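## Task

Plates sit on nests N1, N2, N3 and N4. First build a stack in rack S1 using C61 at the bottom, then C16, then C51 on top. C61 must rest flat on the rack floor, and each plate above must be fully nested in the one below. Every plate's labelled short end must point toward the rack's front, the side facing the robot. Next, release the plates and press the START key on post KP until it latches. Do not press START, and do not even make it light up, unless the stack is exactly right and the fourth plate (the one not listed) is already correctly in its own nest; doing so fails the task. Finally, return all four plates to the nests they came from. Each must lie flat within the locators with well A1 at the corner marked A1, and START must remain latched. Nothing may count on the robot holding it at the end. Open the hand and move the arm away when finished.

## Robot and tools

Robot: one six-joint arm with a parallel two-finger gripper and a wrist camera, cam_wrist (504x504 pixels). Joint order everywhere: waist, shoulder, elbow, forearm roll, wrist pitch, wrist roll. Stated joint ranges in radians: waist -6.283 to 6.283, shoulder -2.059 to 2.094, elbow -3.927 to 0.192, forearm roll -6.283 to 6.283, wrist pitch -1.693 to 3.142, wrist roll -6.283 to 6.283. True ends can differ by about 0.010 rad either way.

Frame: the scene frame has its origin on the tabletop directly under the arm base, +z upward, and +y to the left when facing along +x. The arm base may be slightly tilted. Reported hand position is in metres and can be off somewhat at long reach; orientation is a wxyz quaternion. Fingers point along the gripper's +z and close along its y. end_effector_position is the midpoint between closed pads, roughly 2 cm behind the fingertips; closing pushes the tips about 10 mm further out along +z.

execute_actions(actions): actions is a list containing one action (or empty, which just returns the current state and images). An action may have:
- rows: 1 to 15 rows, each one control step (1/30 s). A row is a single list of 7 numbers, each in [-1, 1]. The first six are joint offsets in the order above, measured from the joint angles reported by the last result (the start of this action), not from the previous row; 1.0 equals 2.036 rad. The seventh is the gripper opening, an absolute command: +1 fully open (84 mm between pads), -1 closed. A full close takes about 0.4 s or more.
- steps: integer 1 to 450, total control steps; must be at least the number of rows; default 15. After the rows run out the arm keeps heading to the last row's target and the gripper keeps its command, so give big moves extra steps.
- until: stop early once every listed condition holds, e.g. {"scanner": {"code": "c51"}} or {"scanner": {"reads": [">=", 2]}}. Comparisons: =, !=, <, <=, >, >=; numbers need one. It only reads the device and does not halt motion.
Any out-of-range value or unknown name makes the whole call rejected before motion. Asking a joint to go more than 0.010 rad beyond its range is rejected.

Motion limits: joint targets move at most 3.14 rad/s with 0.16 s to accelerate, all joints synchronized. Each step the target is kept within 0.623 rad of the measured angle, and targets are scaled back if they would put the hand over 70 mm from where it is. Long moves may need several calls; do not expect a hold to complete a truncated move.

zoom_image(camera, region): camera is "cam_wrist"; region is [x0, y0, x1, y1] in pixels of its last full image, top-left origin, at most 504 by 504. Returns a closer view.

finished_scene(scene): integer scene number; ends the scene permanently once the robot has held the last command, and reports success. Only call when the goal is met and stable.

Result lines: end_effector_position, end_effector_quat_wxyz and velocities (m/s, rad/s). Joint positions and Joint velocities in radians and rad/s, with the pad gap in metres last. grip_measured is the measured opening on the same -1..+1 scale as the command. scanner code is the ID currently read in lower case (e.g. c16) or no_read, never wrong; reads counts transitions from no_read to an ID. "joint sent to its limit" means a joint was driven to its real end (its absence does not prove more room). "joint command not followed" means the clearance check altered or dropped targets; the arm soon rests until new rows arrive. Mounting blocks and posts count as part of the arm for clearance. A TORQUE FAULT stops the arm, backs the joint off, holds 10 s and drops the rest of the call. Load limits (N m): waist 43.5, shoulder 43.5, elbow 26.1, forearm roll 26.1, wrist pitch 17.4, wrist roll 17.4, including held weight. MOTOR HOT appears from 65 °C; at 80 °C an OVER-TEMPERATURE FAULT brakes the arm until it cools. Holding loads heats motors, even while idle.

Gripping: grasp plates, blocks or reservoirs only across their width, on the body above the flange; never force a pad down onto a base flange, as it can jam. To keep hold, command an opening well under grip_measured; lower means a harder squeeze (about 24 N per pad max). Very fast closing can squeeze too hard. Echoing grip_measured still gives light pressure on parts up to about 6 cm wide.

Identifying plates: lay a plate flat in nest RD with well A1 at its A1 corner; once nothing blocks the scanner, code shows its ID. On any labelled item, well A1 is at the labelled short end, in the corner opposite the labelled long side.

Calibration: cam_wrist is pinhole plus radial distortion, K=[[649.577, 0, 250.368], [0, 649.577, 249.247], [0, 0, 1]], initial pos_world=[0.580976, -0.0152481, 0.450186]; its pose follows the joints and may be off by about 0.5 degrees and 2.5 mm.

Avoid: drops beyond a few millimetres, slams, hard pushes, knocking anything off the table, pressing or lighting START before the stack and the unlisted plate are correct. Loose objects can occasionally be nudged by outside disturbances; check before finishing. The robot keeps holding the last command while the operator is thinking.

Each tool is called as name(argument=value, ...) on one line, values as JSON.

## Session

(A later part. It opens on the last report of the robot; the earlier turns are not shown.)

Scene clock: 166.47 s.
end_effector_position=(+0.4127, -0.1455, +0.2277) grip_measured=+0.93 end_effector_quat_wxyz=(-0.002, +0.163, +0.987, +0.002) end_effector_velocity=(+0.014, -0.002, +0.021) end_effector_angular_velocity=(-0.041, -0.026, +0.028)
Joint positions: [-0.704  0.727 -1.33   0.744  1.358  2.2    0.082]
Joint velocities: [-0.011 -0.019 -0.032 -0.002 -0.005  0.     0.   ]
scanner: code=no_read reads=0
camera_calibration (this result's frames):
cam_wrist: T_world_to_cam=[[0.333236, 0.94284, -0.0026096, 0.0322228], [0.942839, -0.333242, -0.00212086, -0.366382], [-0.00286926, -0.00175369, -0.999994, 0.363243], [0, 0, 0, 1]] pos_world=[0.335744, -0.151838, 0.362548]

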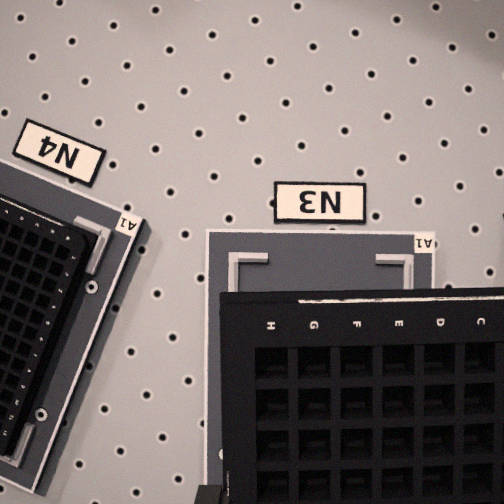

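execute_actions(actions=[{"rows":[[0.0989,-0.2396,0.1628,0.057,0.0064,-0.0884,0.3]],"steps":32}])

Scene clock: 168.33 s.
end_effector_position=(+0.4400, +0.0335, +0.2101) grip_measured=+0.93 end_effector_quat_wxyz=(-0.000, -0.028, +1.000, +0.000) end_effector_velocity=(+0.001, +0.001, +0.000) end_effector_angular_velocity=(-0.001, -0.001, +0.002)
Joint positions: [-0.503  0.24  -0.999  0.86   1.371  2.02   0.082]
Joint velocities: [ 0.001 -0.002 -0.     0.    -0.001 -0.     0.   ]
scanner: code=no_read reads=0
camera_calibration (this result's frames):
cam_wrist: T_world_to_cam=[[-0.0440749, 0.999018, -0.0045349, 0.0189296], [0.999026, 0.0440831, 0.00172961, -0.370656], [0.00192783, -0.00445425, -0.999988, 0.34406], [0, 0, 0, 1]] pos_world=[0.370467, -0.00103876, 0.344783]

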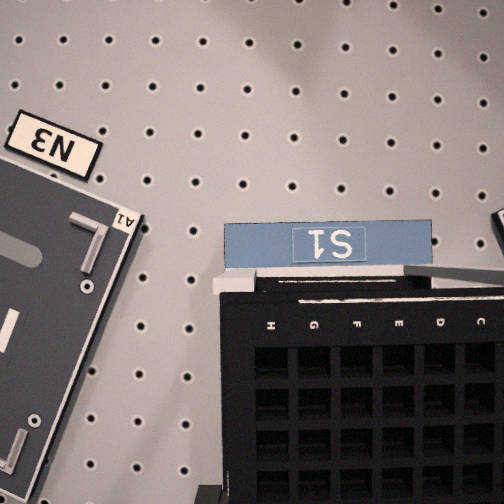

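execute_actions(actions=[{"rows":[[0.0003,0.0007,-0.0013,0,0,0,0.3],[0.0003,0.0007,-0.0013,0,0,0,0.3],[0.0003,0.0007,-0.0013,0,0,0,0.3],[0.0003,0.0007,-0.0013,0,0,0,0.3],[0.0003,0.0007,-0.0013,0,0,0,0.3],[0.0003,0.0007,-0.0013,0,0,0,0.3],[0.005,0.0014,0.0024,0.0037,-0.0053,-0.0014,0.3],[0.005,0.0014,0.0024,0.0037,-0.0053,-0.0014,0.3],[0.0098,0.0022,0.0062,0.0075,-0.0107,-0.0029,0.3],[0.0098,0.0022,0.0062,0.0075,-0.0107,-0.0029,0.3],[0.0157,0.0033,0.0107,0.0123,-0.0173,-0.0047,0.3],[0.0157,0.0033,0.0107,0.0123,-0.0173,-0.0047,0.3],[0.0216,0.0044,0.0151,0.0171,-0.0239,-0.0066,0.3],[0.0216,0.0044,0.0151,0.0171,-0.0239,-0.0066,0.3],[0.0337,0.0072,0.0233,0.0273,-0.0369,-0.0105,0.3]],"steps":28}])

Scene clock: 174.93 s.
end_effector_position=(+0.4410, +0.0331, +0.1752) grip_measured=+0.93 end_effector_quat_wxyz=(-0.000, -0.029, +1.000, -0.000) end_effector_velocity=(+0.001, +0.000, +0.000) end_effector_angular_velocity=(-0.000, -0.001, +0.002)
Joint positions: [-0.434  0.255 -0.952  0.915  1.295  1.998  0.082]
Joint velocities: [ 0.    -0.001 -0.001  0.001  0.    -0.001  0.   ]
scanner: code=no_read reads=0
camera_calibration (this result's frames):
cam_wrist: T_world_to_cam=[[-0.0451682, 0.998963, -0.00570823, 0.0198674], [0.998977, 0.0451797, 0.00191114, -0.371613], [0.00216706, -0.00561607, -0.999982, 0.30904], [0, 0, 0, 1]] pos_world=[0.371461, -0.00132179, 0.309858]

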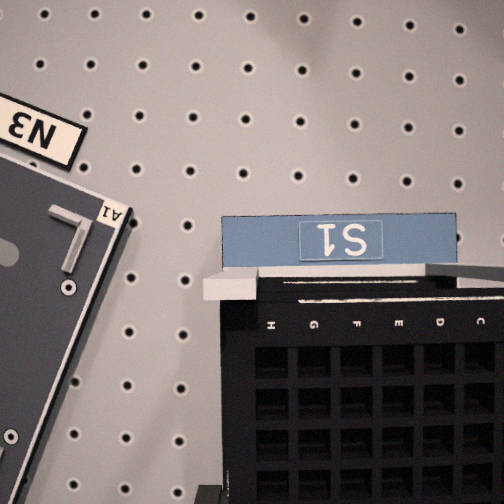

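execute_actions(actions=[{"rows":[[0.0122,0.0034,0.0073,0.0106,-0.0127,-0.0042,0.3],[0.0122,0.0034,0.0073,0.0106,-0.0127,-0.0042,0.3],[0.0122,0.0034,0.0073,0.0106,-0.0127,-0.0042,0.3],[0.0246,0.0075,0.0139,0.0217,-0.0251,-0.0086,0.3],[0.0246,0.0075,0.0139,0.0217,-0.0251,-0.0086,0.3],[0.0372,0.0122,0.0196,0.0334,-0.0372,-0.0133,0.3],[0.0372,0.0122,0.0196,0.0334,-0.0372,-0.0133,0.3],[0.0499,0.0175,0.0247,0.0454,-0.0491,-0.0182,0.3],[0.0499,0.0175,0.0247,0.0454,-0.0491,-0.0182,0.3],[0.0628,0.0235,0.0289,0.0581,-0.0607,-0.0233,0.3],[0.0628,0.0235,0.0289,0.0581,-0.0607,-0.0233,0.3],[0.0758,0.0301,0.0324,0.0711,-0.072,-0.0287,0.3],[0.0758,0.0301,0.0324,0.0711,-0.072,-0.0287,0.3],[0.0758,0.0301,0.0324,0.0711,-0.072,-0.0287,0.3],[0.0886,0.0368,0.0347,0.084,-0.0822,-0.0347,0.3]],"steps":28}])

Scene clock: 180.37 s.
end_effector_position=(+0.4408, +0.0333, +0.0884) grip_measured=+0.93 end_effector_quat_wxyz=(-0.000, -0.030, +1.000, -0.000) end_effector_velocity=(+0.001, -0.000, +0.000) end_effector_angular_velocity=(-0.001, -0.001, +0.001)
Joint positions: [-0.254  0.329 -0.881  1.086  1.128  1.928  0.082]
Joint velocities: [ 0.001  0.    -0.001  0.001 -0.001 -0.     0.   ]
scanner: code=no_read reads=0
camera_calibration (this result's frames):
cam_wrist: T_world_to_cam=[[-0.0465566, 0.998896, -0.00620945, 0.0198536], [0.998913, 0.04657, 0.00202576, -0.371321], [0.0023127, -0.00610839, -0.999979, 0.222181], [0, 0, 0, 1]] pos_world=[0.371327, -0.00118212, 0.223052]

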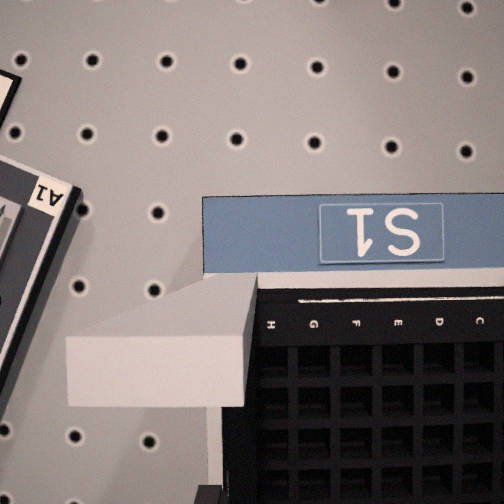

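execute_actions(actions=[{"rows":[[0.0043,0.0025,0.0005,0.0044,-0.0034,-0.002,0.3]],"steps":15}])

Scene clock: 181.70 s.
end_effector_position=(+0.4408, +0.0332, +0.0843) grip_measured=+0.93 end_effector_quat_wxyz=(-0.000, -0.030, +1.000, -0.000) end_effector_velocity=(+0.000, -0.000, +0.000) end_effector_angular_velocity=(-0.001, -0.001, +0.001)
Joint positions: [-0.246  0.334 -0.88   1.095  1.121  1.924  0.082]
Joint velocities: [-0.    -0.    -0.001  0.    -0.     0.     0.   ]
scanner: code=no_read reads=0
camera_calibration (this result's frames):
cam_wrist: T_world_to_cam=[[-0.046922, 0.998879, -0.00623573, 0.0200149], [0.998896, 0.0469342, 0.00182964, -0.37128], [0.00212026, -0.00614299, -0.999979, 0.218186], [0, 0, 0, 1]] pos_world=[0.371347, -0.00122646, 0.218985]

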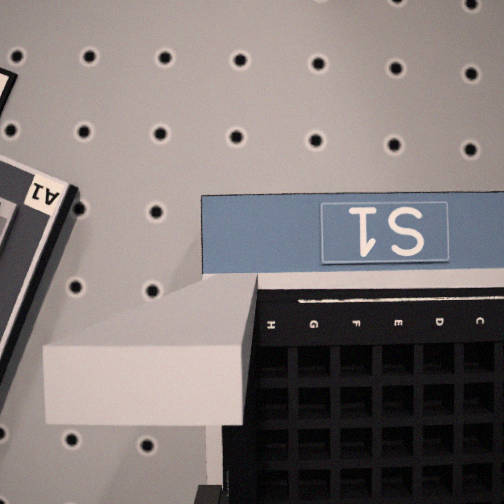

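execute_actions(actions=[{"rows":[[0.0032,0.0019,0.0004,0.0033,-0.0025,-0.0015,0.3]],"steps":15}])

Scene clock: 182.87 s.
end_effector_position=(+0.4412, +0.0332, +0.0819) grip_measured=+0.94 end_effector_quat_wxyz=(+0.000, -0.031, +1.000, -0.001) end_effector_velocity=(-0.000, -0.000, -0.001) end_effector_angular_velocity=(+0.000, +0.002, -0.001)
Joint positions: [-0.24   0.337 -0.88   1.101  1.116  1.92   0.082]
Joint velocities: [ 0.001  0.002 -0.    -0.    -0.     0.001 -0.   ]
scanner: code=no_read reads=0
camera_calibration (this result's frames):
cam_wrist: T_world_to_cam=[[-0.048254, 0.99881, -0.00701482, 0.0206841], [0.99883, 0.0482748, 0.00282646, -0.371792], [0.00316174, -0.00687022, -0.999971, 0.215365], [0, 0, 0, 1]] pos_world=[0.371675, -0.00123168, 0.216555]

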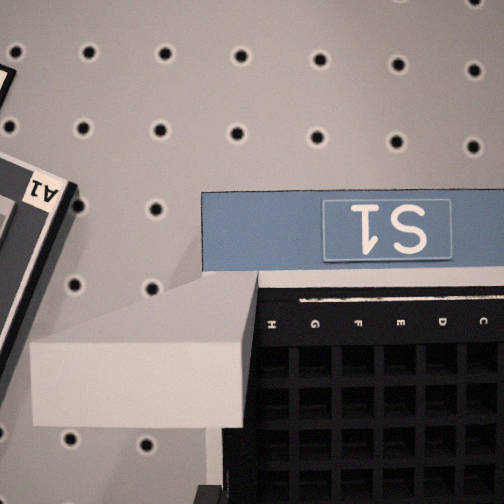

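execute_actions(actions=[{"rows":[[0,0,0,0,0,0,1],[0,0,0,0,0,0,1],[0,0,0,0,0,0,1],[0,0,0,0,0,0,1],[-0.0192,-0.0102,-0.0036,-0.02,0.0167,0.0098,1],[-0.0192,-0.0102,-0.0036,-0.02,0.0167,0.0098,1],[-0.0192,-0.0102,-0.0036,-0.02,0.0167,0.0098,1],[-0.0704,-0.0328,-0.0222,-0.0693,0.0635,0.03,1],[-0.0704,-0.0328,-0.0222,-0.0693,0.0635,0.03,1],[-0.0704,-0.0328,-0.0222,-0.0693,0.0635,0.03,1],[-0.1472,-0.0497,-0.0754,-0.1334,0.1468,0.0547,1]],"steps":24}])

Scene clock: 189.03 s.
end_effector_position=(+0.4384, +0.0335, +0.2283) grip_measured=+1.00 end_effector_quat_wxyz=(-0.003, -0.027, +1.000, +0.002) end_effector_velocity=(+0.009, +0.002, +0.011) end_effector_angular_velocity=(-0.021, -0.017, +0.021)
Joint positions: [-0.538  0.238 -1.03   0.83   1.415  2.032  0.084]
Joint velocities: [-0.005 -0.009 -0.024 -0.002 -0.002  0.001  0.   ]
scanner: code=no_read reads=0
camera_calibration (this result's frames):
cam_wrist: T_world_to_cam=[[-0.0412229, 0.999147, -0.0023542, 0.0171909], [0.999146, 0.0412164, -0.00276753, -0.368046], [-0.00266814, -0.00246628, -0.999993, 0.364207], [0, 0, 0, 1]] pos_world=[0.369413, -0.00110845, 0.363227]

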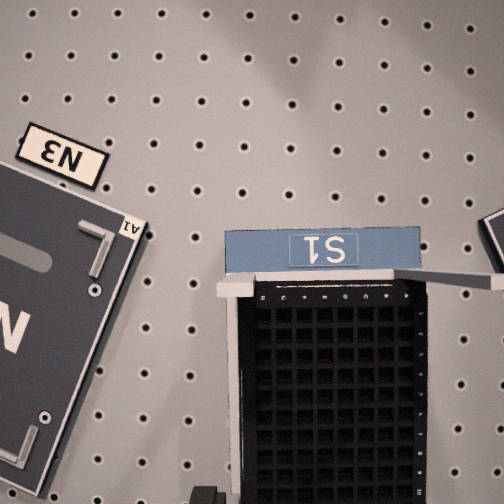

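execute_actions(actions=[{"rows":[[0.1914,-0.2564,0.2263,0.1043,-0.0977,-0.0958,1]],"steps":30}])

Scene clock: 190.90 s.
end_effector_position=(+0.3845, +0.1896, +0.1204) grip_measured=+1.00 end_effector_quat_wxyz=(-0.000, -0.234, +0.972, +0.000) end_effector_velocity=(-0.001, +0.001, -0.001) end_effector_angular_velocity=(+0.001, +0.002, +0.001)
Joint positions: [-0.148 -0.284 -0.57   1.042  1.216  1.837  0.084]
Joint velocities: [ 0.002 -0.002  0.002  0.     0.001  0.    -0.   ]
scanner: code=no_read reads=0
camera_calibration (this result's frames):
cam_wrist: T_world_to_cam=[[-0.443617, 0.896205, -0.00452007, 0.0331889], [0.896207, 0.44363, 0.00223055, -0.358235], [0.00400427, -0.00306141, -0.999987, 0.254059], [0, 0, 0, 1]] pos_world=[0.334758, 0.129957, 0.255005]

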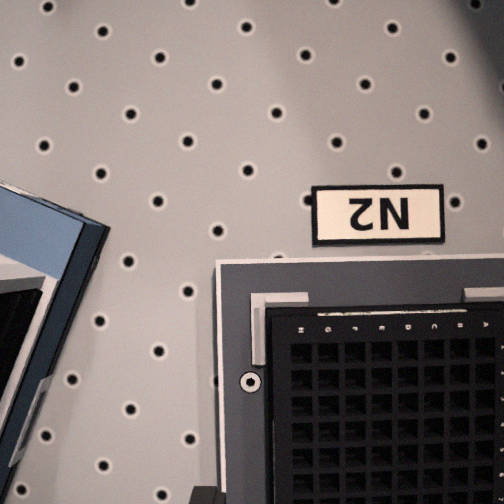

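execute_actions(actions=[{"rows":[[0.1105,0.0383,0.0079,0.08,-0.0918,-0.0113,1]],"steps":24}])

zoom_image(camera="cam_wrist", region=[150,444,270,504])

Scene clock: 196.37 s.
end_effector_position=(+0.3887, +0.2036, +0.0530) grip_measured=+1.00 end_effector_quat_wxyz=(-0.000, -0.238, +0.971, +0.000) end_effector_velocity=(+0.000, +0.001, -0.000) end_effector_angular_velocity=(+0.000, +0.001, +0.001)
Joint positions: [ 0.076 -0.206 -0.553  1.205  1.029  1.814  0.084]
Joint velocities: [ 0.002  0.001 -0.001  0.     0.    -0.    -0.   ]
scanner: code=no_read reads=0
camera_calibration (this result's frames):
cam_wrist: T_world_to_cam=[[-0.45021, 0.89291, -0.00485428, 0.0254985], [0.892913, 0.450224, 0.00226854, -0.368083], [0.00421111, -0.00331313, -0.999986, 0.186633], [0, 0, 0, 1]] pos_world=[0.33936, 0.14357, 0.187589]

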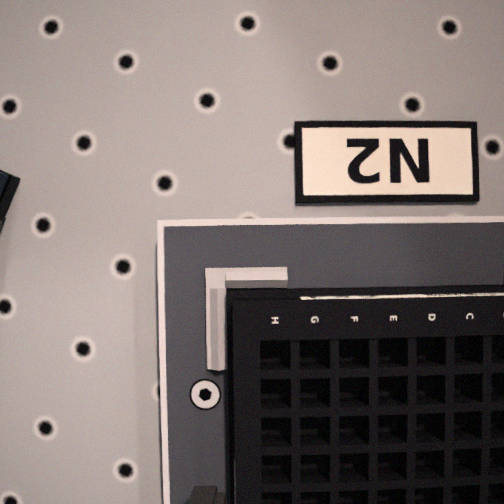

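Region (150, 444, 270, 504) of cam_wrist's 504x504 image, scaled by 4.200, with more detail than that image has.

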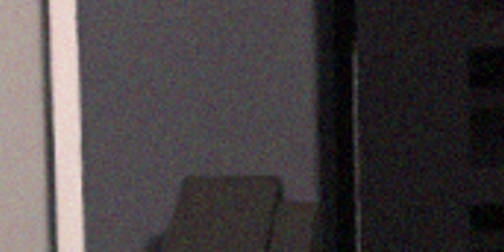

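execute_actions(actions=[{"rows":[[0.001,-0.0017,0.0005,0,0,0.002,1],[0.001,-0.0017,0.0005,0,0,0.002,1],[0.001,-0.0017,0.0005,0,0,0.002,1],[0.001,-0.0017,0.0005,0,0,0.002,1],[0.001,-0.0017,0.0005,0,0,0.002,1],[0.001,-0.0017,0.0005,0,0,0.002,1],[0.001,-0.0017,0.0005,0,0,0.002,1],[0.001,-0.0017,0.0005,0,0,0.002,1],[0.0163,0.0091,0.0004,0.0151,-0.0137,-0.0059,1]],"steps":24}])

execute_actions(actions=[{"rows":[[0,0,0,0,0,0,0.3]],"steps":12}])

Scene clock: 201.73 s.
end_effector_position=(+0.3880, +0.2041, +0.0420) grip_measured=+1.00 end_effector_quat_wxyz=(-0.000, -0.238, +0.971, +0.000) end_effector_velocity=(-0.001, -0.001, -0.001) end_effector_angular_velocity=(-0.001, +0.002, -0.002)
Joint positions: [ 0.109 -0.187 -0.553  1.236  1.001  1.802  0.084]
Joint velocities: [ 0.     0.     0.003 -0.001 -0.     0.     0.   ]
scanner: code=no_read reads=0
camera_calibration (this result's frames):
cam_wrist: T_world_to_cam=[[-0.450052, 0.892989, -0.00495347, 0.024588], [0.892992, 0.450067, 0.00236572, -0.36773], [0.00434195, -0.00335871, -0.999985, 0.175584], [0, 0, 0, 1]] pos_world=[0.338683, 0.144136, 0.176573]

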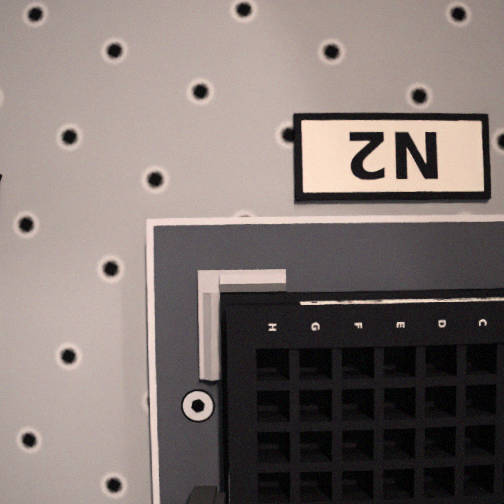

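Scene clock: 202.13 s.
end_effector_position=(+0.3882, +0.2042, +0.0421) grip_measured=+0.93 end_effector_quat_wxyz=(-0.000, -0.238, +0.971, +0.000) end_effector_velocity=(+0.000, +0.000, +0.000) end_effector_angular_velocity=(-0.000, -0.000, +0.001)
Joint positions: [ 0.109 -0.188 -0.553  1.236  1.001  1.802  0.082]
Joint velocities: [ 0.     0.    -0.001 -0.    -0.    -0.     0.   ]
scanner: code=no_read reads=0
camera_calibration (this result's frames):
cam_wrist: T_world_to_cam=[[-0.450209, 0.892908, -0.00516355, 0.0247006], [0.892911, 0.450226, 0.00267293, -0.367894], [0.00471144, -0.00340721, -0.999983, 0.175556], [0, 0, 0, 1]] pos_world=[0.33879, 0.144178, 0.176664]

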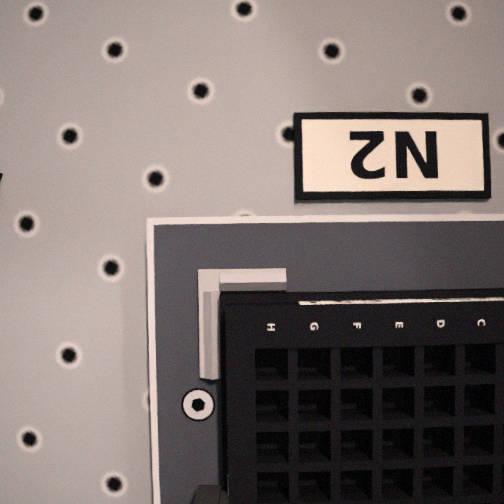

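execute_actions(actions=[{"rows":[[-0.0152,-0.0106,0.0005,-0.0152,0.0138,0.0079,0.3],[-0.0152,-0.0106,0.0005,-0.0152,0.0138,0.0079,0.3],[-0.0152,-0.0106,0.0005,-0.0152,0.0138,0.0079,0.3],[-0.0152,-0.0106,0.0005,-0.0152,0.0138,0.0079,0.3],[-0.0152,-0.0106,0.0005,-0.0152,0.0138,0.0079,0.3],[-0.0152,-0.0106,0.0005,-0.0152,0.0138,0.0079,0.3],[-0.1262,-0.0472,-0.0083,-0.0953,0.1056,0.0172,0.3],[-0.1262,-0.0472,-0.0083,-0.0953,0.1056,0.0172,0.3],[-0.1262,-0.0472,-0.0083,-0.0953,0.1056,0.0172,0.3],[-0.1262,-0.0472,-0.0083,-0.0953,0.1056,0.0172,0.3],[-0.1262,-0.0472,-0.0083,-0.0953,0.1056,0.0172,0.3],[-0.1262,-0.0472,-0.0083,-0.0953,0.1056,0.0172,0.3],[-0.2677,-0.0624,-0.111,-0.1807,0.2687,0.0481,0.3]],"steps":30}])

Scene clock: 208.67 s.
end_effector_position=(+0.3938, +0.2038, +0.2345) grip_measured=+0.93 end_effector_quat_wxyz=(-0.001, -0.231, +0.973, +0.002) end_effector_velocity=(+0.005, +0.002, +0.007) end_effector_angular_velocity=(-0.012, -0.014, +0.013)
Joint positions: [-0.434 -0.314 -0.777  0.868  1.548  1.899  0.082]
Joint velocities: [-0.006 -0.005 -0.016 -0.002 -0.001  0.001 -0.   ]
scanner: code=no_read reads=0
camera_calibration (this result's frames):
cam_wrist: T_world_to_cam=[[-0.438219, 0.898866, -0.00203052, 0.0218576], [0.898866, 0.438222, 0.00126139, -0.372859], [0.00202364, -0.0012724, -0.999997, 0.368602], [0, 0, 0, 1]] pos_world=[0.343983, 0.144217, 0.369115]

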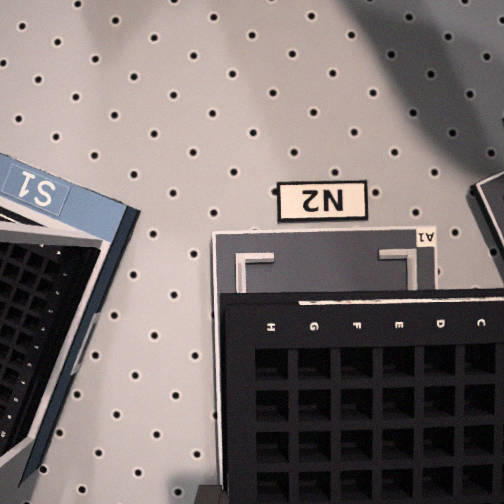

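execute_actions(actions=[{"rows":[[-0.0336,0.2723,-0.1098,-0.0039,-0.0869,0.0594,0.3]],"steps":34}])

Scene clock: 210.90 s.
end_effector_position=(+0.4406, +0.0337, +0.2105) grip_measured=+0.93 end_effector_quat_wxyz=(+0.000, -0.029, +1.000, +0.001) end_effector_velocity=(+0.000, -0.000, -0.000) end_effector_angular_velocity=(+0.000, +0.000, -0.001)
Joint positions: [-0.503  0.24  -1.001  0.86   1.371  2.02   0.082]
Joint velocities: [-0.     0.001 -0.001  0.    -0.     0.    -0.   ]
scanner: code=no_read reads=0
camera_calibration (this result's frames):
cam_wrist: T_world_to_cam=[[-0.0441468, 0.999015, -0.00441778, 0.0187554], [0.999021, 0.0441591, 0.00272971, -0.371514], [0.00292211, -0.00429295, -0.999987, 0.343966], [0, 0, 0, 1]] pos_world=[0.370973, -0.000854572, 0.345058]

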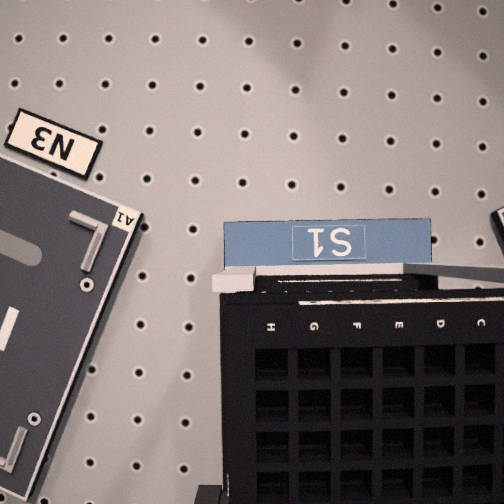

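Descend with the previous rows minus the offset.

execute_actions(actions=[{"rows":[[0.0047,0.0007,0.0037,0.0037,-0.0053,-0.0014,0.3],[0.0047,0.0007,0.0037,0.0037,-0.0053,-0.0014,0.3],[0.0047,0.0007,0.0037,0.0037,-0.0053,-0.0014,0.3],[0.0095,0.0015,0.0075,0.0075,-0.0107,-0.0029,0.3],[0.0095,0.0015,0.0075,0.0075,-0.0107,-0.0029,0.3],[0.0154,0.0026,0.012,0.0123,-0.0173,-0.0047,0.3],[0.0154,0.0026,0.012,0.0123,-0.0173,-0.0047,0.3],[0.0213,0.0037,0.0164,0.0171,-0.0239,-0.0066,0.3],[0.0213,0.0037,0.0164,0.0171,-0.0239,-0.0066,0.3],[0.0334,0.0065,0.0246,0.0273,-0.0369,-0.0105,0.3]],"steps":22}])

Scene clock: 213.73 s.
end_effector_position=(+0.4403, +0.0333, +0.1748) grip_measured=+0.93 end_effector_quat_wxyz=(-0.001, -0.028, +1.000, +0.001) end_effector_velocity=(+0.004, +0.000, +0.003) end_effector_angular_velocity=(-0.005, -0.009, +0.005)
Joint positions: [-0.435  0.254 -0.95   0.915  1.296  1.999  0.082]
Joint velocities: [-0.001 -0.002 -0.006  0.003 -0.002 -0.    -0.   ]
scanner: code=no_read reads=0
camera_calibration (this result's frames):
cam_wrist: T_world_to_cam=[[-0.0432395, 0.999056, -0.00414506, 0.0184596], [0.999064, 0.0432453, 0.00132281, -0.370761], [0.00150081, -0.00408398, -0.999991, 0.308918], [0, 0, 0, 1]] pos_world=[0.370748, -0.00114686, 0.309482]

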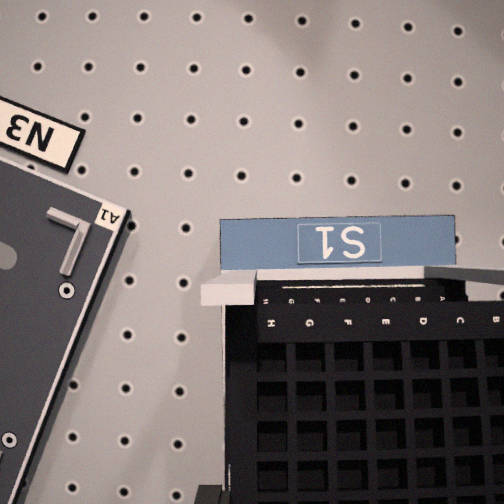

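execute_actions(actions=[{"rows":[[0.0122,0.0034,0.0073,0.0106,-0.0127,-0.0042,0.3],[0.0122,0.0034,0.0073,0.0106,-0.0127,-0.0042,0.3],[0.0122,0.0034,0.0073,0.0106,-0.0127,-0.0042,0.3],[0.0246,0.0075,0.0139,0.0217,-0.0251,-0.0086,0.3],[0.0246,0.0075,0.0139,0.0217,-0.0251,-0.0086,0.3],[0.0372,0.0122,0.0196,0.0334,-0.0372,-0.0133,0.3],[0.0372,0.0122,0.0196,0.0334,-0.0372,-0.0133,0.3],[0.0499,0.0175,0.0247,0.0454,-0.0491,-0.0182,0.3],[0.0499,0.0175,0.0247,0.0454,-0.0491,-0.0182,0.3],[0.0499,0.0175,0.0247,0.0454,-0.0491,-0.0182,0.3],[0.0563,0.0205,0.0268,0.0517,-0.0549,-0.0207,0.3],[0.0563,0.0205,0.0268,0.0517,-0.0549,-0.0207,0.3],[0.0563,0.0205,0.0268,0.0517,-0.0549,-0.0207,0.3],[0.0628,0.0235,0.0289,0.0581,-0.0607,-0.0233,0.3]],"steps":24}])

execute_actions(actions=[{"rows":[[0.0043,0.0022,0.001,0.0043,-0.0038,-0.0018,0.3],[0.0043,0.0022,0.001,0.0043,-0.0038,-0.0018,0.3],[0.0043,0.0022,0.001,0.0043,-0.0038,-0.0018,0.3],[0.0043,0.0022,0.001,0.0043,-0.0038,-0.0018,0.3],[0.0087,0.0046,0.002,0.0087,-0.0075,-0.0036,0.3],[0.0087,0.0046,0.002,0.0087,-0.0075,-0.0036,0.3],[0.0087,0.0046,0.002,0.0087,-0.0075,-0.0036,0.3],[0.0087,0.0046,0.002,0.0087,-0.0075,-0.0036,0.3],[0.013,0.007,0.0028,0.013,-0.0113,-0.0054,0.3],[0.013,0.007,0.0028,0.013,-0.0113,-0.0054,0.3],[0.013,0.007,0.0028,0.013,-0.0113,-0.0054,0.3],[0.013,0.007,0.0028,0.013,-0.0113,-0.0054,0.3],[0.0162,0.0087,0.0034,0.0162,-0.0139,-0.0069,0.3]],"steps":25}])

Scene clock: 219.67 s.
end_effector_position=(+0.4408, +0.0335, +0.1132) grip_measured=+0.93 end_effector_quat_wxyz=(+0.000, -0.029, +1.000, +0.000) end_effector_velocity=(-0.000, -0.000, -0.002) end_effector_angular_velocity=(+0.000, +0.001, -0.001)
Joint positions: [-0.307  0.301 -0.892  1.033  1.173  1.952  0.082]
Joint velocities: [ 0.003  0.002  0.001  0.002 -0.002  0.     0.   ]
scanner: code=no_read reads=0
camera_calibration (this result's frames):
cam_wrist: T_world_to_cam=[[-0.0441602, 0.999011, -0.00520693, 0.0185716], [0.99902, 0.0441755, 0.00286424, -0.371398], [0.00309142, -0.00507534, -0.999982, 0.246625], [0, 0, 0, 1]] pos_world=[0.371092, -0.000894792, 0.247781]

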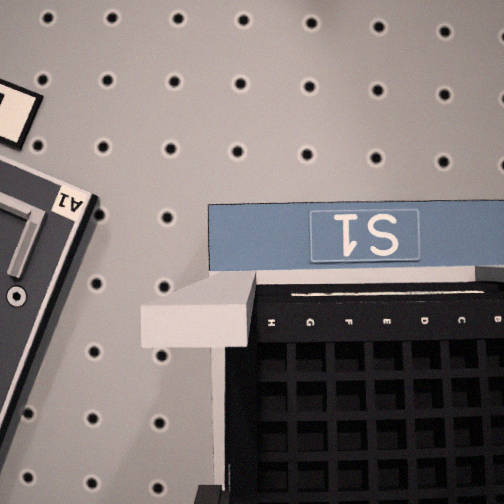

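Scene clock: 220.50 s.
end_effector_position=(+0.4412, +0.0334, +0.0977) grip_measured=+0.94 end_effector_quat_wxyz=(+0.000, -0.029, +1.000, -0.000) end_effector_velocity=(-0.001, -0.000, -0.000) end_effector_angular_velocity=(+0.000, +0.001, -0.001)
Joint positions: [-0.274  0.318 -0.885  1.067  1.144  1.938  0.082]
Joint velocities: [-0.    -0.     0.001 -0.001  0.     0.    -0.   ]
scanner: code=no_read reads=0
camera_calibration (this result's frames):
cam_wrist: T_world_to_cam=[[-0.0449996, 0.998972, -0.00553358, 0.0189923], [0.998981, 0.0450177, 0.00319629, -0.371862], [0.00344211, -0.00538411, -0.99998, 0.231029], [0, 0, 0, 1]] pos_world=[0.371542, -0.00098853, 0.232318]

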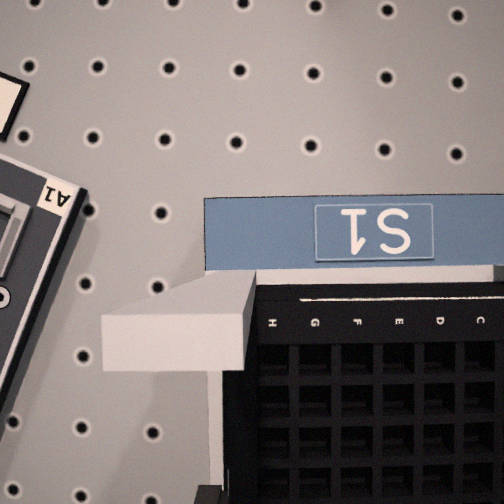

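execute_actions(actions=[{"rows":[[0.0027,0.0015,0.0004,0.0027,-0.0022,-0.0012,0.3]],"steps":14}])

execute_actions(actions=[{"rows":[[0,0,0,0,0,0,1]],"steps":12}])

Scene clock: 222.03 s.
end_effector_position=(+0.4414, +0.0334, +0.0955) grip_measured=+0.94 end_effector_quat_wxyz=(+0.001, -0.029, +1.000, -0.000) end_effector_velocity=(+0.001, +0.000, -0.000) end_effector_angular_velocity=(+0.000, -0.001, +0.000)
Joint positions: [-0.269  0.321 -0.884  1.072  1.14   1.935  0.082]
Joint velocities: [ 0.001  0.001 -0.001  0.001 -0.    -0.     0.   ]
scanner: code=no_read reads=0
camera_calibration (this result's frames):
cam_wrist: T_world_to_cam=[[-0.0454601, 0.998949, -0.00589423, 0.0192709], [0.998959, 0.0454819, 0.00361678, -0.372067], [0.00388106, -0.00572367, -0.999976, 0.228633], [0, 0, 0, 1]] pos_world=[0.371668, -0.0010197, 0.230087]

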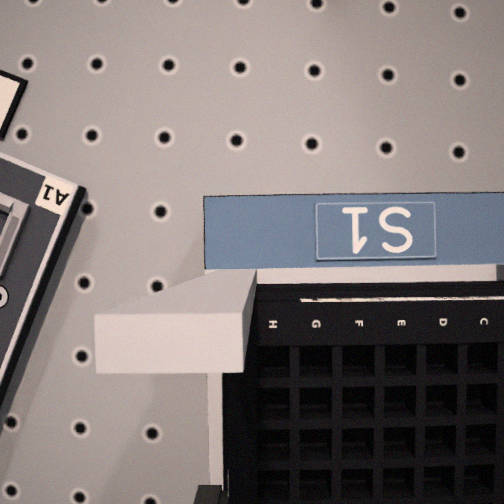

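Scene clock: 222.43 s.
end_effector_position=(+0.4407, +0.0339, +0.0946) grip_measured=+1.00 end_effector_quat_wxyz=(-0.001, -0.029, +1.000, +0.001) end_effector_velocity=(-0.001, -0.002, +0.001) end_effector_angular_velocity=(-0.003, +0.000, -0.004)
Joint positions: [-0.268  0.322 -0.883  1.072  1.141  1.935  0.084]
Joint velocities: [-0.004 -0.001  0.003 -0.004 -0.002  0.001 -0.   ]
scanner: code=no_read reads=0
camera_calibration (this result's frames):
cam_wrist: T_world_to_cam=[[-0.0450113, 0.998979, -0.00384, 0.0183859], [0.998985, 0.045017, 0.00140966, -0.371109], [0.00158109, -0.00377266, -0.999992, 0.22863], [0, 0, 0, 1]] pos_world=[0.371199, -0.000798366, 0.229222]

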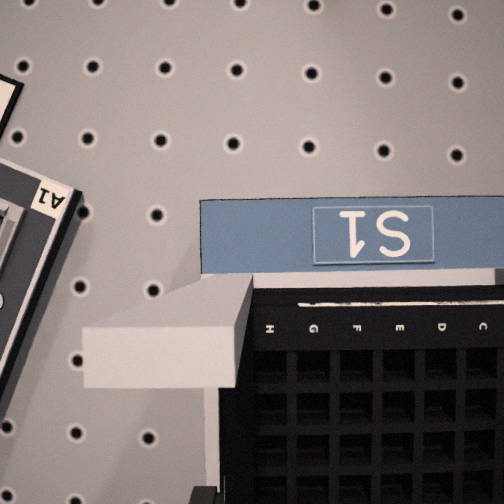

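execute_actions(actions=[{"rows":[[-0.0567,-0.0254,-0.0207,-0.0551,0.0512,0.0226,1],[-0.0567,-0.0254,-0.0207,-0.0551,0.0512,0.0226,1],[-0.0567,-0.0254,-0.0207,-0.0551,0.0512,0.0226,1],[-0.0567,-0.0254,-0.0207,-0.0551,0.0512,0.0226,1],[-0.0567,-0.0254,-0.0207,-0.0551,0.0512,0.0226,1],[-0.0567,-0.0254,-0.0207,-0.0551,0.0512,0.0226,1],[-0.1336,-0.0422,-0.0742,-0.1194,0.1346,0.0467,1],[-0.1336,-0.0422,-0.0742,-0.1194,0.1346,0.0467,1],[-0.1336,-0.0422,-0.0742,-0.1194,0.1346,0.0467,1],[-0.1336,-0.0422,-0.0742,-0.1194,0.1346,0.0467,1],[-0.1336,-0.0422,-0.0742,-0.1194,0.1346,0.0467,1],[-0.1336,-0.0422,-0.0742,-0.1194,0.1346,0.0467,1],[-0.1336,-0.0422,-0.0742,-0.1194,0.1346,0.0467,1],[-0.1336,-0.0422,-0.0742,-0.1194,0.1346,0.0467,1],[-0.5535,-0.0359,0.1591,-0.0624,0.221,-0.3423,1]],"steps":45}])

zoom_image(camera="cam_wrist", region=[220,200,440,400])

Scene clock: 228.20 s.
end_effector_position=(+0.2451, -0.0255, +0.2963) grip_measured=+1.00 end_effector_quat_wxyz=(+0.374, -0.051, +0.923, +0.080) end_effector_velocity=(-0.001, -0.000, -0.000) end_effector_angular_velocity=(+0.002, -0.005, -0.005)
Joint positions: [-1.394  0.248 -0.56   0.945  1.591  1.238  0.084]
Joint velocities: [-0.007  0.001  0.003 -0.    -0.001 -0.001 -0.   ]
scanner: code=no_read reads=0
camera_calibration (this result's frames):
cam_wrist: T_world_to_cam=[[-0.140291, 0.9834, 0.115079, 0.0573501], [0.715183, 0.020271, 0.698643, -0.311005], [0.684713, 0.180316, -0.706155, 0.180597], [0, 0, 0, 1]] pos_world=[0.106814, -0.0826582, 0.338211]

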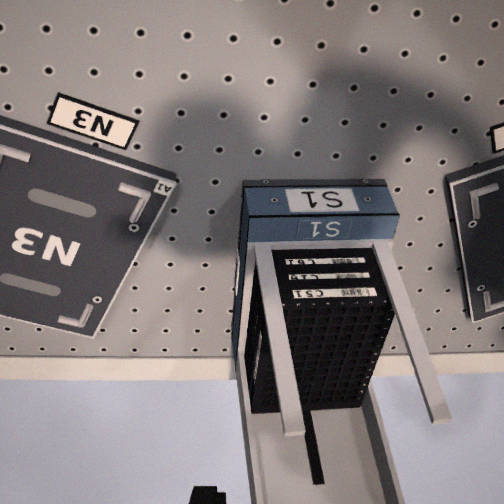

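Region (220, 200, 440, 400) of cam_wrist's 504x504 image, scaled by 2.291, with more detail than that image has; it fills the top 458 rows of this view, and the rest is white.

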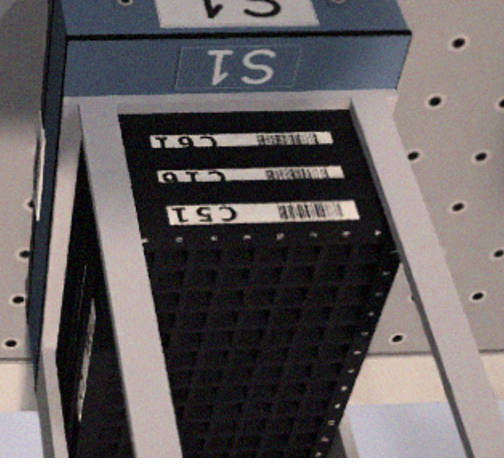

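execute_actions(actions=[{"rows":[[0,0,0,0.0316,-0.3868,0.2,1]],"steps":20}])

Scene clock: 232.77 s.
end_effector_position=(+0.1501, -0.1976, +0.3397) grip_measured=+1.00 end_effector_quat_wxyz=(+0.323, +0.279, +0.880, -0.208) end_effector_velocity=(-0.001, -0.001, +0.000) end_effector_angular_velocity=(-0.003, +0.001, -0.008)
Joint positions: [-1.394  0.249 -0.559  1.009  0.805  1.645  0.084]
Joint velocities: [ 0.001  0.001  0.001  0.001 -0.008  0.004  0.   ]
scanner: code=no_read reads=0
camera_calibration (this result's frames):
cam_wrist: T_world_to_cam=[[0.635924, 0.750123, -0.181429, 0.14641], [0.626935, -0.365023, 0.688267, -0.329358], [0.450059, -0.551429, -0.702405, 0.196706], [0, 0, 0, 1]] pos_world=[0.024851, -0.121579, 0.391416]

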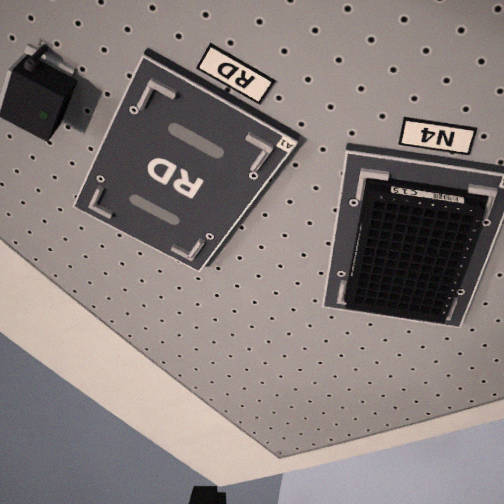

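execute_actions(actions=[{"rows":[[0.2765,-0.008,-0.4563,-0.2265,0.846,0,1]],"steps":40}])

Scene clock: 236.67 s.
end_effector_position=(+0.3073, +0.1975, +0.4313) grip_measured=+1.00 end_effector_quat_wxyz=(-0.158, -0.228, +0.925, +0.261) end_effector_velocity=(+0.001, +0.003, +0.002) end_effector_angular_velocity=(-0.005, +0.001, +0.010)
Joint positions: [-0.831  0.233 -1.487  0.548  2.526  1.645  0.084]
Joint velocities: [ 0.003 -0.005 -0.01   0.001  0.006  0.    -0.   ]
scanner: code=no_read reads=0
camera_calibration (this result's frames):
cam_wrist: T_world_to_cam=[[-0.330382, 0.768975, 0.547288, -0.254426], [0.851962, 0.492521, -0.177719, -0.211652], [-0.406212, 0.407554, -0.817858, 0.531723], [0, 0, 0, 1]] pos_world=[0.312254, 0.0831843, 0.536503]

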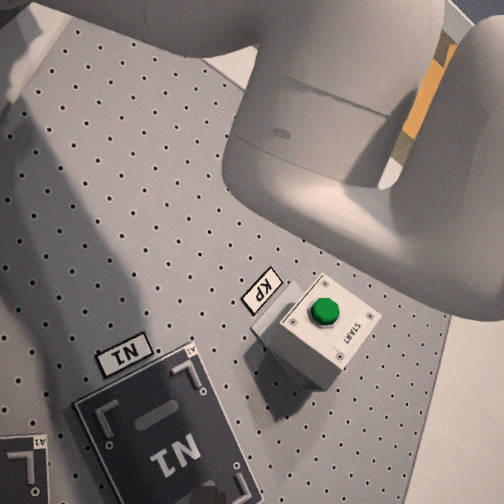

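execute_actions(actions=[{"rows":[[0.1888,-0.6786,0.5997,0.2659,-0.0835,0,-1]],"steps":40}])

Scene clock: 245.73 s.
end_effector_position=(+0.1265, +0.4004, +0.1839) grip_measured=-1.00 end_effector_quat_wxyz=(-0.077, -0.482, +0.821, +0.295) end_effector_velocity=(-0.001, +0.000, -0.001) end_effector_angular_velocity=(-0.001, -0.001, +0.004)
Joint positions: [-0.447 -1.147 -0.267  1.089  2.356  1.645  0.   ]
Joint velocities: [ 0.001 -0.007  0.002  0.     0.001 -0.     0.   ]
scanner: code=no_read reads=0
camera_calibration (this result's frames):
cam_wrist: T_world_to_cam=[[-0.74229, 0.37322, 0.556518, -0.125869], [0.533547, 0.831647, 0.153921, -0.358088], [-0.40538, 0.411182, -0.816454, 0.171451], [0, 0, 0, 1]] pos_world=[0.167128, 0.274282, 0.265148]

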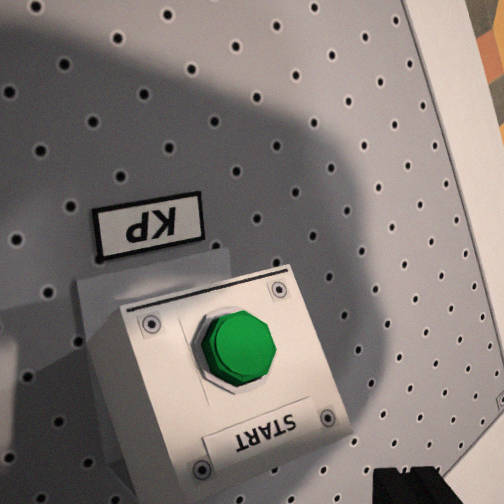

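execute_actions(actions=[{"rows":[[0,0,0,0,0,0.25,-1]],"steps":18}])

Scene clock: 248.30 s.
end_effector_position=(+0.1265, +0.4004, +0.1839) grip_measured=-1.00 end_effector_quat_wxyz=(-0.148, -0.260, +0.916, +0.267) end_effector_velocity=(-0.000, -0.000, -0.000) end_effector_angular_velocity=(-0.000, +0.003, -0.004)
Joint positions: [-0.447 -1.147 -0.267  1.089  2.356  2.153  0.   ]
Joint velocities: [ 0.     0.     0.001 -0.     0.     0.003  0.   ]
scanner: code=no_read reads=0
camera_calibration (this result's frames):
cam_wrist: T_world_to_cam=[[-0.389529, 0.731626, 0.559456, -0.314564], [0.826423, 0.545789, -0.138345, -0.22693], [-0.406562, 0.408458, -0.817233, 0.172834], [0, 0, 0, 1]] pos_world=[0.135276, 0.283403, 0.285836]

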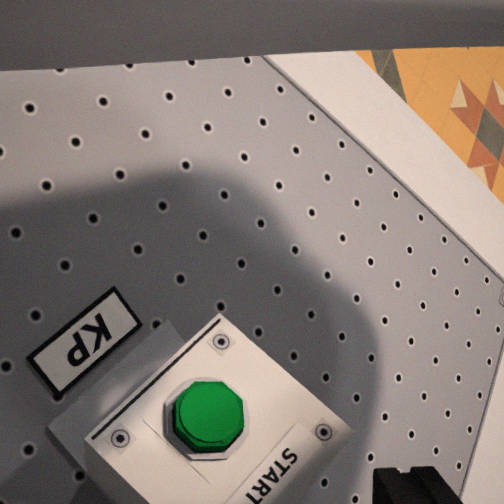

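execute_actions(actions=[{"rows":[[0.1833,-0.0928,0.1141,0.0698,-0.1743,0,-1]],"steps":25}])

Scene clock: 257.83 s.
end_effector_position=(+0.1069, +0.3862, +0.1163) grip_measured=-1.00 end_effector_quat_wxyz=(-0.131, -0.319, +0.897, +0.275) end_effector_velocity=(-0.001, -0.000, -0.000) end_effector_angular_velocity=(+0.001, +0.001, +0.000)
Joint positions: [-0.074 -1.336 -0.035  1.231  2.001  2.153  0.   ]
Joint velocities: [ 0.002 -0.001  0.002  0.    -0.001 -0.     0.   ]
scanner: code=no_read reads=0
camera_calibration (this result's frames):
cam_wrist: T_world_to_cam=[[-0.493319, 0.655087, 0.572273, -0.234829], [0.76947, 0.635457, -0.0641051, -0.24951], [-0.40565, 0.408723, -0.817553, 0.115266], [0, 0, 0, 1]] pos_world=[0.122902, 0.265275, 0.212628]

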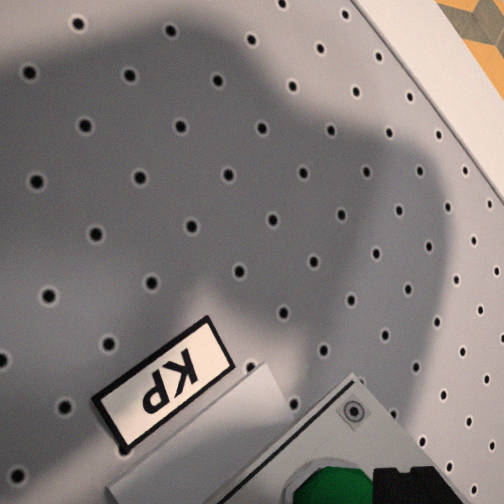

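execute_actions(actions=[{"rows":[[0.06,0.0015,0.0135,0.015,-0.0605,0,-1],[0.06,0.0015,0.0135,0.015,-0.0605,0,-1],[0.06,0.0015,0.0135,0.015,-0.0605,0,-1],[0.06,0.0015,0.0135,0.015,-0.0605,0,-1],[0.06,0.0015,0.0135,0.015,-0.0605,0,-1],[0.06,0.0015,0.0135,0.015,-0.0605,0,-1],[0.06,0.0015,0.0135,0.015,-0.0605,0,-1],[0.06,0.0015,0.0135,0.015,-0.0605,0,-1],[0.0844,0.003,0.018,0.021,-0.0847,0,-1]],"steps":20}])

Scene clock: 264.43 s.
end_effector_position=(+0.1068, +0.3862, +0.1163) grip_measured=-1.00 end_effector_quat_wxyz=(-0.131, -0.319, +0.897, +0.275) end_effector_velocity=(+0.000, +0.000, +0.000) end_effector_angular_velocity=(+0.001, -0.001, +0.001)
Joint positions: [-0.074 -1.336 -0.034  1.231  2.001  2.153  0.   ]
Joint velocities: [-0.     0.    -0.001  0.     0.    -0.     0.   ]
scanner: code=no_read reads=0
joint command not followed: on one or more control steps a check withheld the commanded joint targets, and the robot was not sent them on those steps.
cause: the commanded joint targets would bring two parts of the arm too close to each other (joints 2 (shoulder) to 4 (forearm roll) lie between them); next, command targets that bring no two parts of the arm closer together.
camera_calibration (this result's frames):
cam_wrist: T_world_to_cam=[[-0.493292, 0.654966, 0.572436, -0.234816], [0.769356, 0.635583, -0.0642312, -0.249448], [-0.405899, 0.408722, -0.81743, 0.115208], [0, 0, 0, 1]] pos_world=[0.122844, 0.265253, 0.212569]

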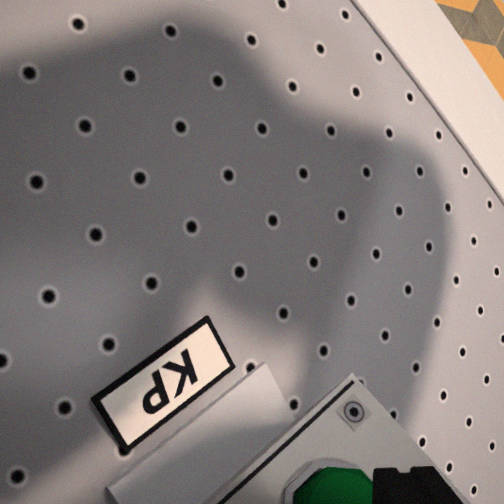

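execute_actions(actions=[{"rows":[[-0.1833,0.0928,-0.1144,-0.0698,0.1743,0,-1],[-0.1833,0.0928,-0.1144,-0.0698,0.1743,0,-1],[-0.1833,0.0928,-0.1144,-0.0698,0.1743,0,-1],[-0.1833,0.0928,-0.1144,-0.0698,0.1743,0,-1],[-0.1833,0.0928,-0.1144,-0.0698,0.1743,0,-1],[-0.1833,0.0928,-0.1144,-0.0698,0.1743,0,-1],[-0.1833,0.0928,-0.1144,-0.0698,0.1743,0,-1],[-0.1833,0.0928,-0.1144,-0.0698,0.1743,0,-1],[-0.1833,0.0928,-0.1144,-0.0698,0.1743,0,-1],[-0.1833,0.0928,-0.1144,-0.0698,0.1743,0,-1],[0.2296,0.1542,-0.173,-0.1506,-0.133,0,-1]],"steps":36}])

Scene clock: 274.73 s.
end_effector_position=(+0.1099, +0.3944, +0.1158) grip_measured=-1.00 end_effector_quat_wxyz=(-0.281, -0.435, +0.843, +0.146) end_effector_velocity=(-0.001, +0.001, -0.000) end_effector_angular_velocity=(+0.001, +0.003, +0.005)
Joint positions: [ 0.392 -1.023 -0.386  0.925  1.731  2.153  0.   ]
Joint velocities: [ 0.006  0.001 -0.002 -0.001 -0.001  0.     0.   ]
scanner: code=no_read reads=0
camera_calibration (this result's frames):
cam_wrist: T_world_to_cam=[[-0.64954, 0.588849, 0.480993, -0.184527], [0.473065, 0.808243, -0.350646, -0.259407], [-0.595237, -0.000217531, -0.80355, 0.293164], [0, 0, 0, 1]] pos_world=[0.177361, 0.318386, 0.233368]

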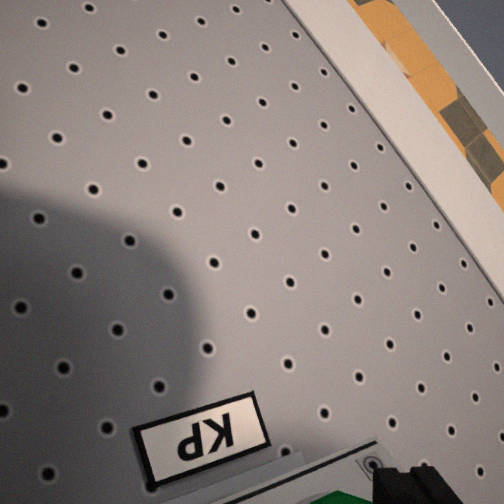

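execute_actions(actions=[])

Scene clock: 285.13 s.
end_effector_position=(+0.1097, +0.3945, +0.1157) grip_measured=-1.00 end_effector_quat_wxyz=(-0.281, -0.436, +0.843, +0.146) end_effector_velocity=(-0.000, -0.000, -0.000) end_effector_angular_velocity=(+0.000, +0.001, -0.000)
Joint positions: [ 0.393 -1.022 -0.387  0.925  1.731  2.153  0.   ]
Joint velocities: [ 0.     0.     0.     0.001  0.    -0.     0.   ]
scanner: code=no_read reads=0
camera_calibration (this result's frames):
cam_wrist: T_world_to_cam=[[-0.649594, 0.588373, 0.481503, -0.184546], [0.472303, 0.80859, -0.350874, -0.259428], [-0.595783, -0.000510526, -0.803146, 0.293156], [0, 0, 0, 1]] pos_world=[0.177306, 0.318502, 0.23328]

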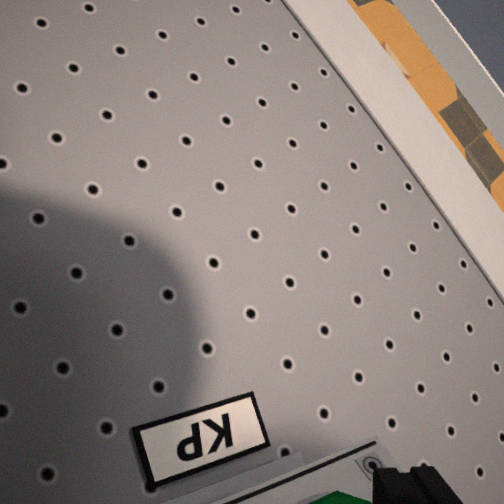

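execute_actions(actions=[{"rows":[[0.014,0.006,0.003,0.003,-0.017,0,-1],[0.028,0.012,0.0065,0.006,-0.033,0,-1],[0.043,0.018,0.01,0.009,-0.05,0,-1]],"steps":20}])

execute_actions(actions=[{"rows":[[0.006,0.0026,0.0014,0.0013,-0.007,0,-1],[0.012,0.005,0.0028,0.0025,-0.014,0,-1],[0.018,0.0077,0.004,0.0038,-0.0215,0,-1]],"steps":20}])

Scene clock: 287.60 s.
end_effector_position=(+0.1091, +0.3936, +0.0994) grip_measured=-1.00 end_effector_quat_wxyz=(-0.285, -0.442, +0.838, +0.144) end_effector_velocity=(+0.000, +0.000, +0.000) end_effector_angular_velocity=(-0.003, +0.003, +0.006)
Joint positions: [ 0.48  -0.987 -0.375  0.932  1.64   2.153  0.   ]
Joint velocities: [ 0.006  0.006 -0.006 -0.005 -0.001  0.     0.   ]
scanner: code=no_read reads=0
camera_calibration (this result's frames):
cam_wrist: T_world_to_cam=[[-0.655999, 0.578753, 0.484469, -0.172325], [0.457678, 0.815432, -0.354402, -0.264899], [-0.600163, -0.0107563, -0.799805, 0.283843], [0, 0, 0, 1]] pos_world=[0.178545, 0.318794, 0.216625]

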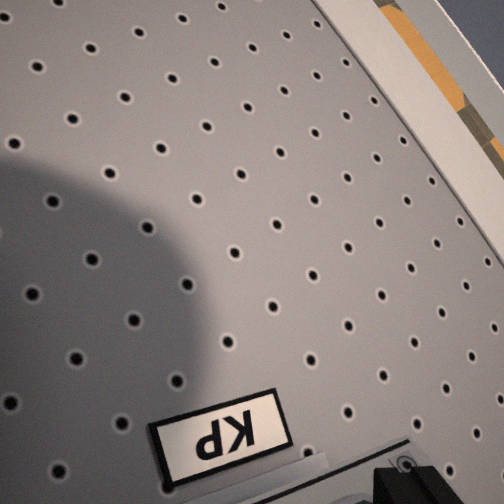

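Scene clock: 288.27 s.
end_effector_position=(+0.1090, +0.3938, +0.0981) grip_measured=-1.00 end_effector_quat_wxyz=(-0.292, -0.454, +0.831, +0.136) end_effector_velocity=(+0.000, +0.000, +0.000) end_effector_angular_velocity=(-0.000, -0.000, +0.001)
Joint positions: [ 0.511 -0.974 -0.391  0.909  1.622  2.153  0.   ]
Joint velocities: [-0.     0.    -0.    -0.001 -0.    -0.    -0.   ]
scanner: code=no_read reads=0
camera_calibration (this result's frames):
cam_wrist: T_world_to_cam=[[-0.672763, 0.562014, 0.481177, -0.163172], [0.42809, 0.826136, -0.366386, -0.265279], [-0.603431, -0.0405036, -0.796386, 0.294432], [0, 0, 0, 1]] pos_world=[0.181457, 0.322787, 0.215802]

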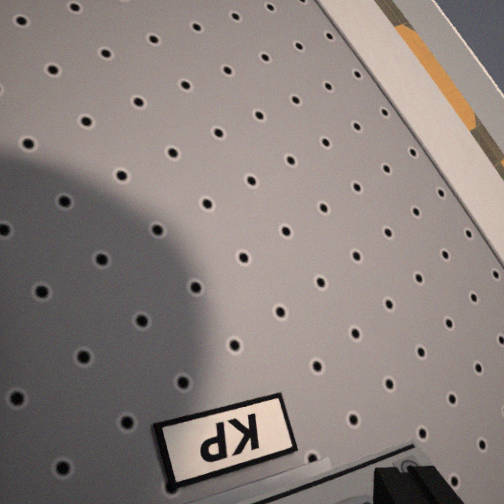

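Bottomed. Lift to hover and beyond to look.

execute_actions(actions=[{"rows":[[-0.058,-0.024,0.002,0.008,0.054,0,-1]],"steps":20}])

execute_actions(actions=[{"rows":[[-0.412,-0.061,0.059,0.08,0.307,0,-1]],"steps":35}])

Scene clock: 289.97 s.
end_effector_position=(+0.1095, +0.3948, +0.1158) grip_measured=-1.00 end_effector_quat_wxyz=(-0.281, -0.436, +0.842, +0.146) end_effector_velocity=(+0.001, +0.001, +0.001) end_effector_angular_velocity=(+0.001, -0.006, +0.003)
Joint positions: [ 0.393 -1.022 -0.387  0.926  1.732  2.153  0.   ]
Joint velocities: [-0.005 -0.004 -0.003 -0.001  0.002  0.     0.   ]
scanner: code=no_read reads=0
camera_calibration (this result's frames):
cam_wrist: T_world_to_cam=[[-0.648992, 0.588067, 0.482687, -0.185018], [0.472219, 0.808812, -0.350474, -0.259707], [-0.596505, 0.000479133, -0.802609, 0.292751], [0, 0, 0, 1]] pos_world=[0.177191, 0.318717, 0.23325]

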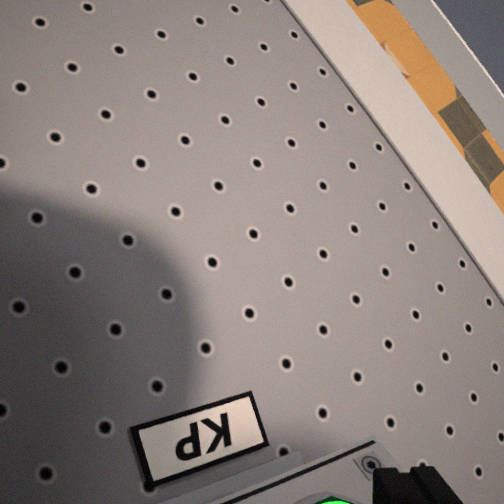

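Scene clock: 291.13 s.
end_effector_position=(+0.1261, +0.4005, +0.1839) grip_measured=-1.00 end_effector_quat_wxyz=(-0.150, -0.260, +0.916, +0.267) end_effector_velocity=(-0.000, +0.000, +0.000) end_effector_angular_velocity=(+0.000, -0.000, +0.000)
Joint positions: [-0.445 -1.146 -0.267  1.089  2.357  2.153  0.   ]
Joint velocities: [-0.001 -0.    -0.     0.     0.001 -0.     0.   ]
scanner: code=no_read reads=0
camera_calibration (this result's frames):
cam_wrist: T_world_to_cam=[[-0.388438, 0.731221, 0.560743, -0.314964], [0.825761, 0.546282, -0.140342, -0.226338], [-0.408944, 0.408525, -0.81601, 0.172659], [0, 0, 0, 1]] pos_world=[0.135165, 0.283417, 0.285741]

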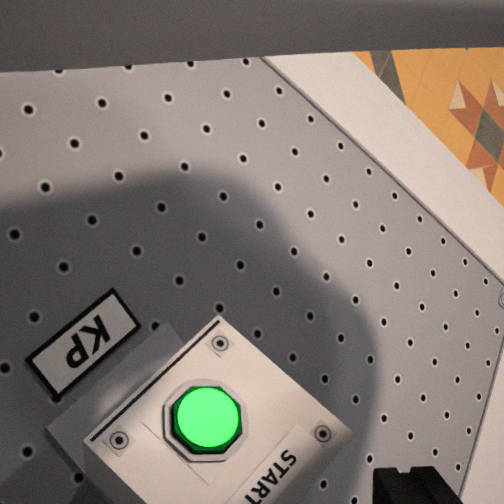

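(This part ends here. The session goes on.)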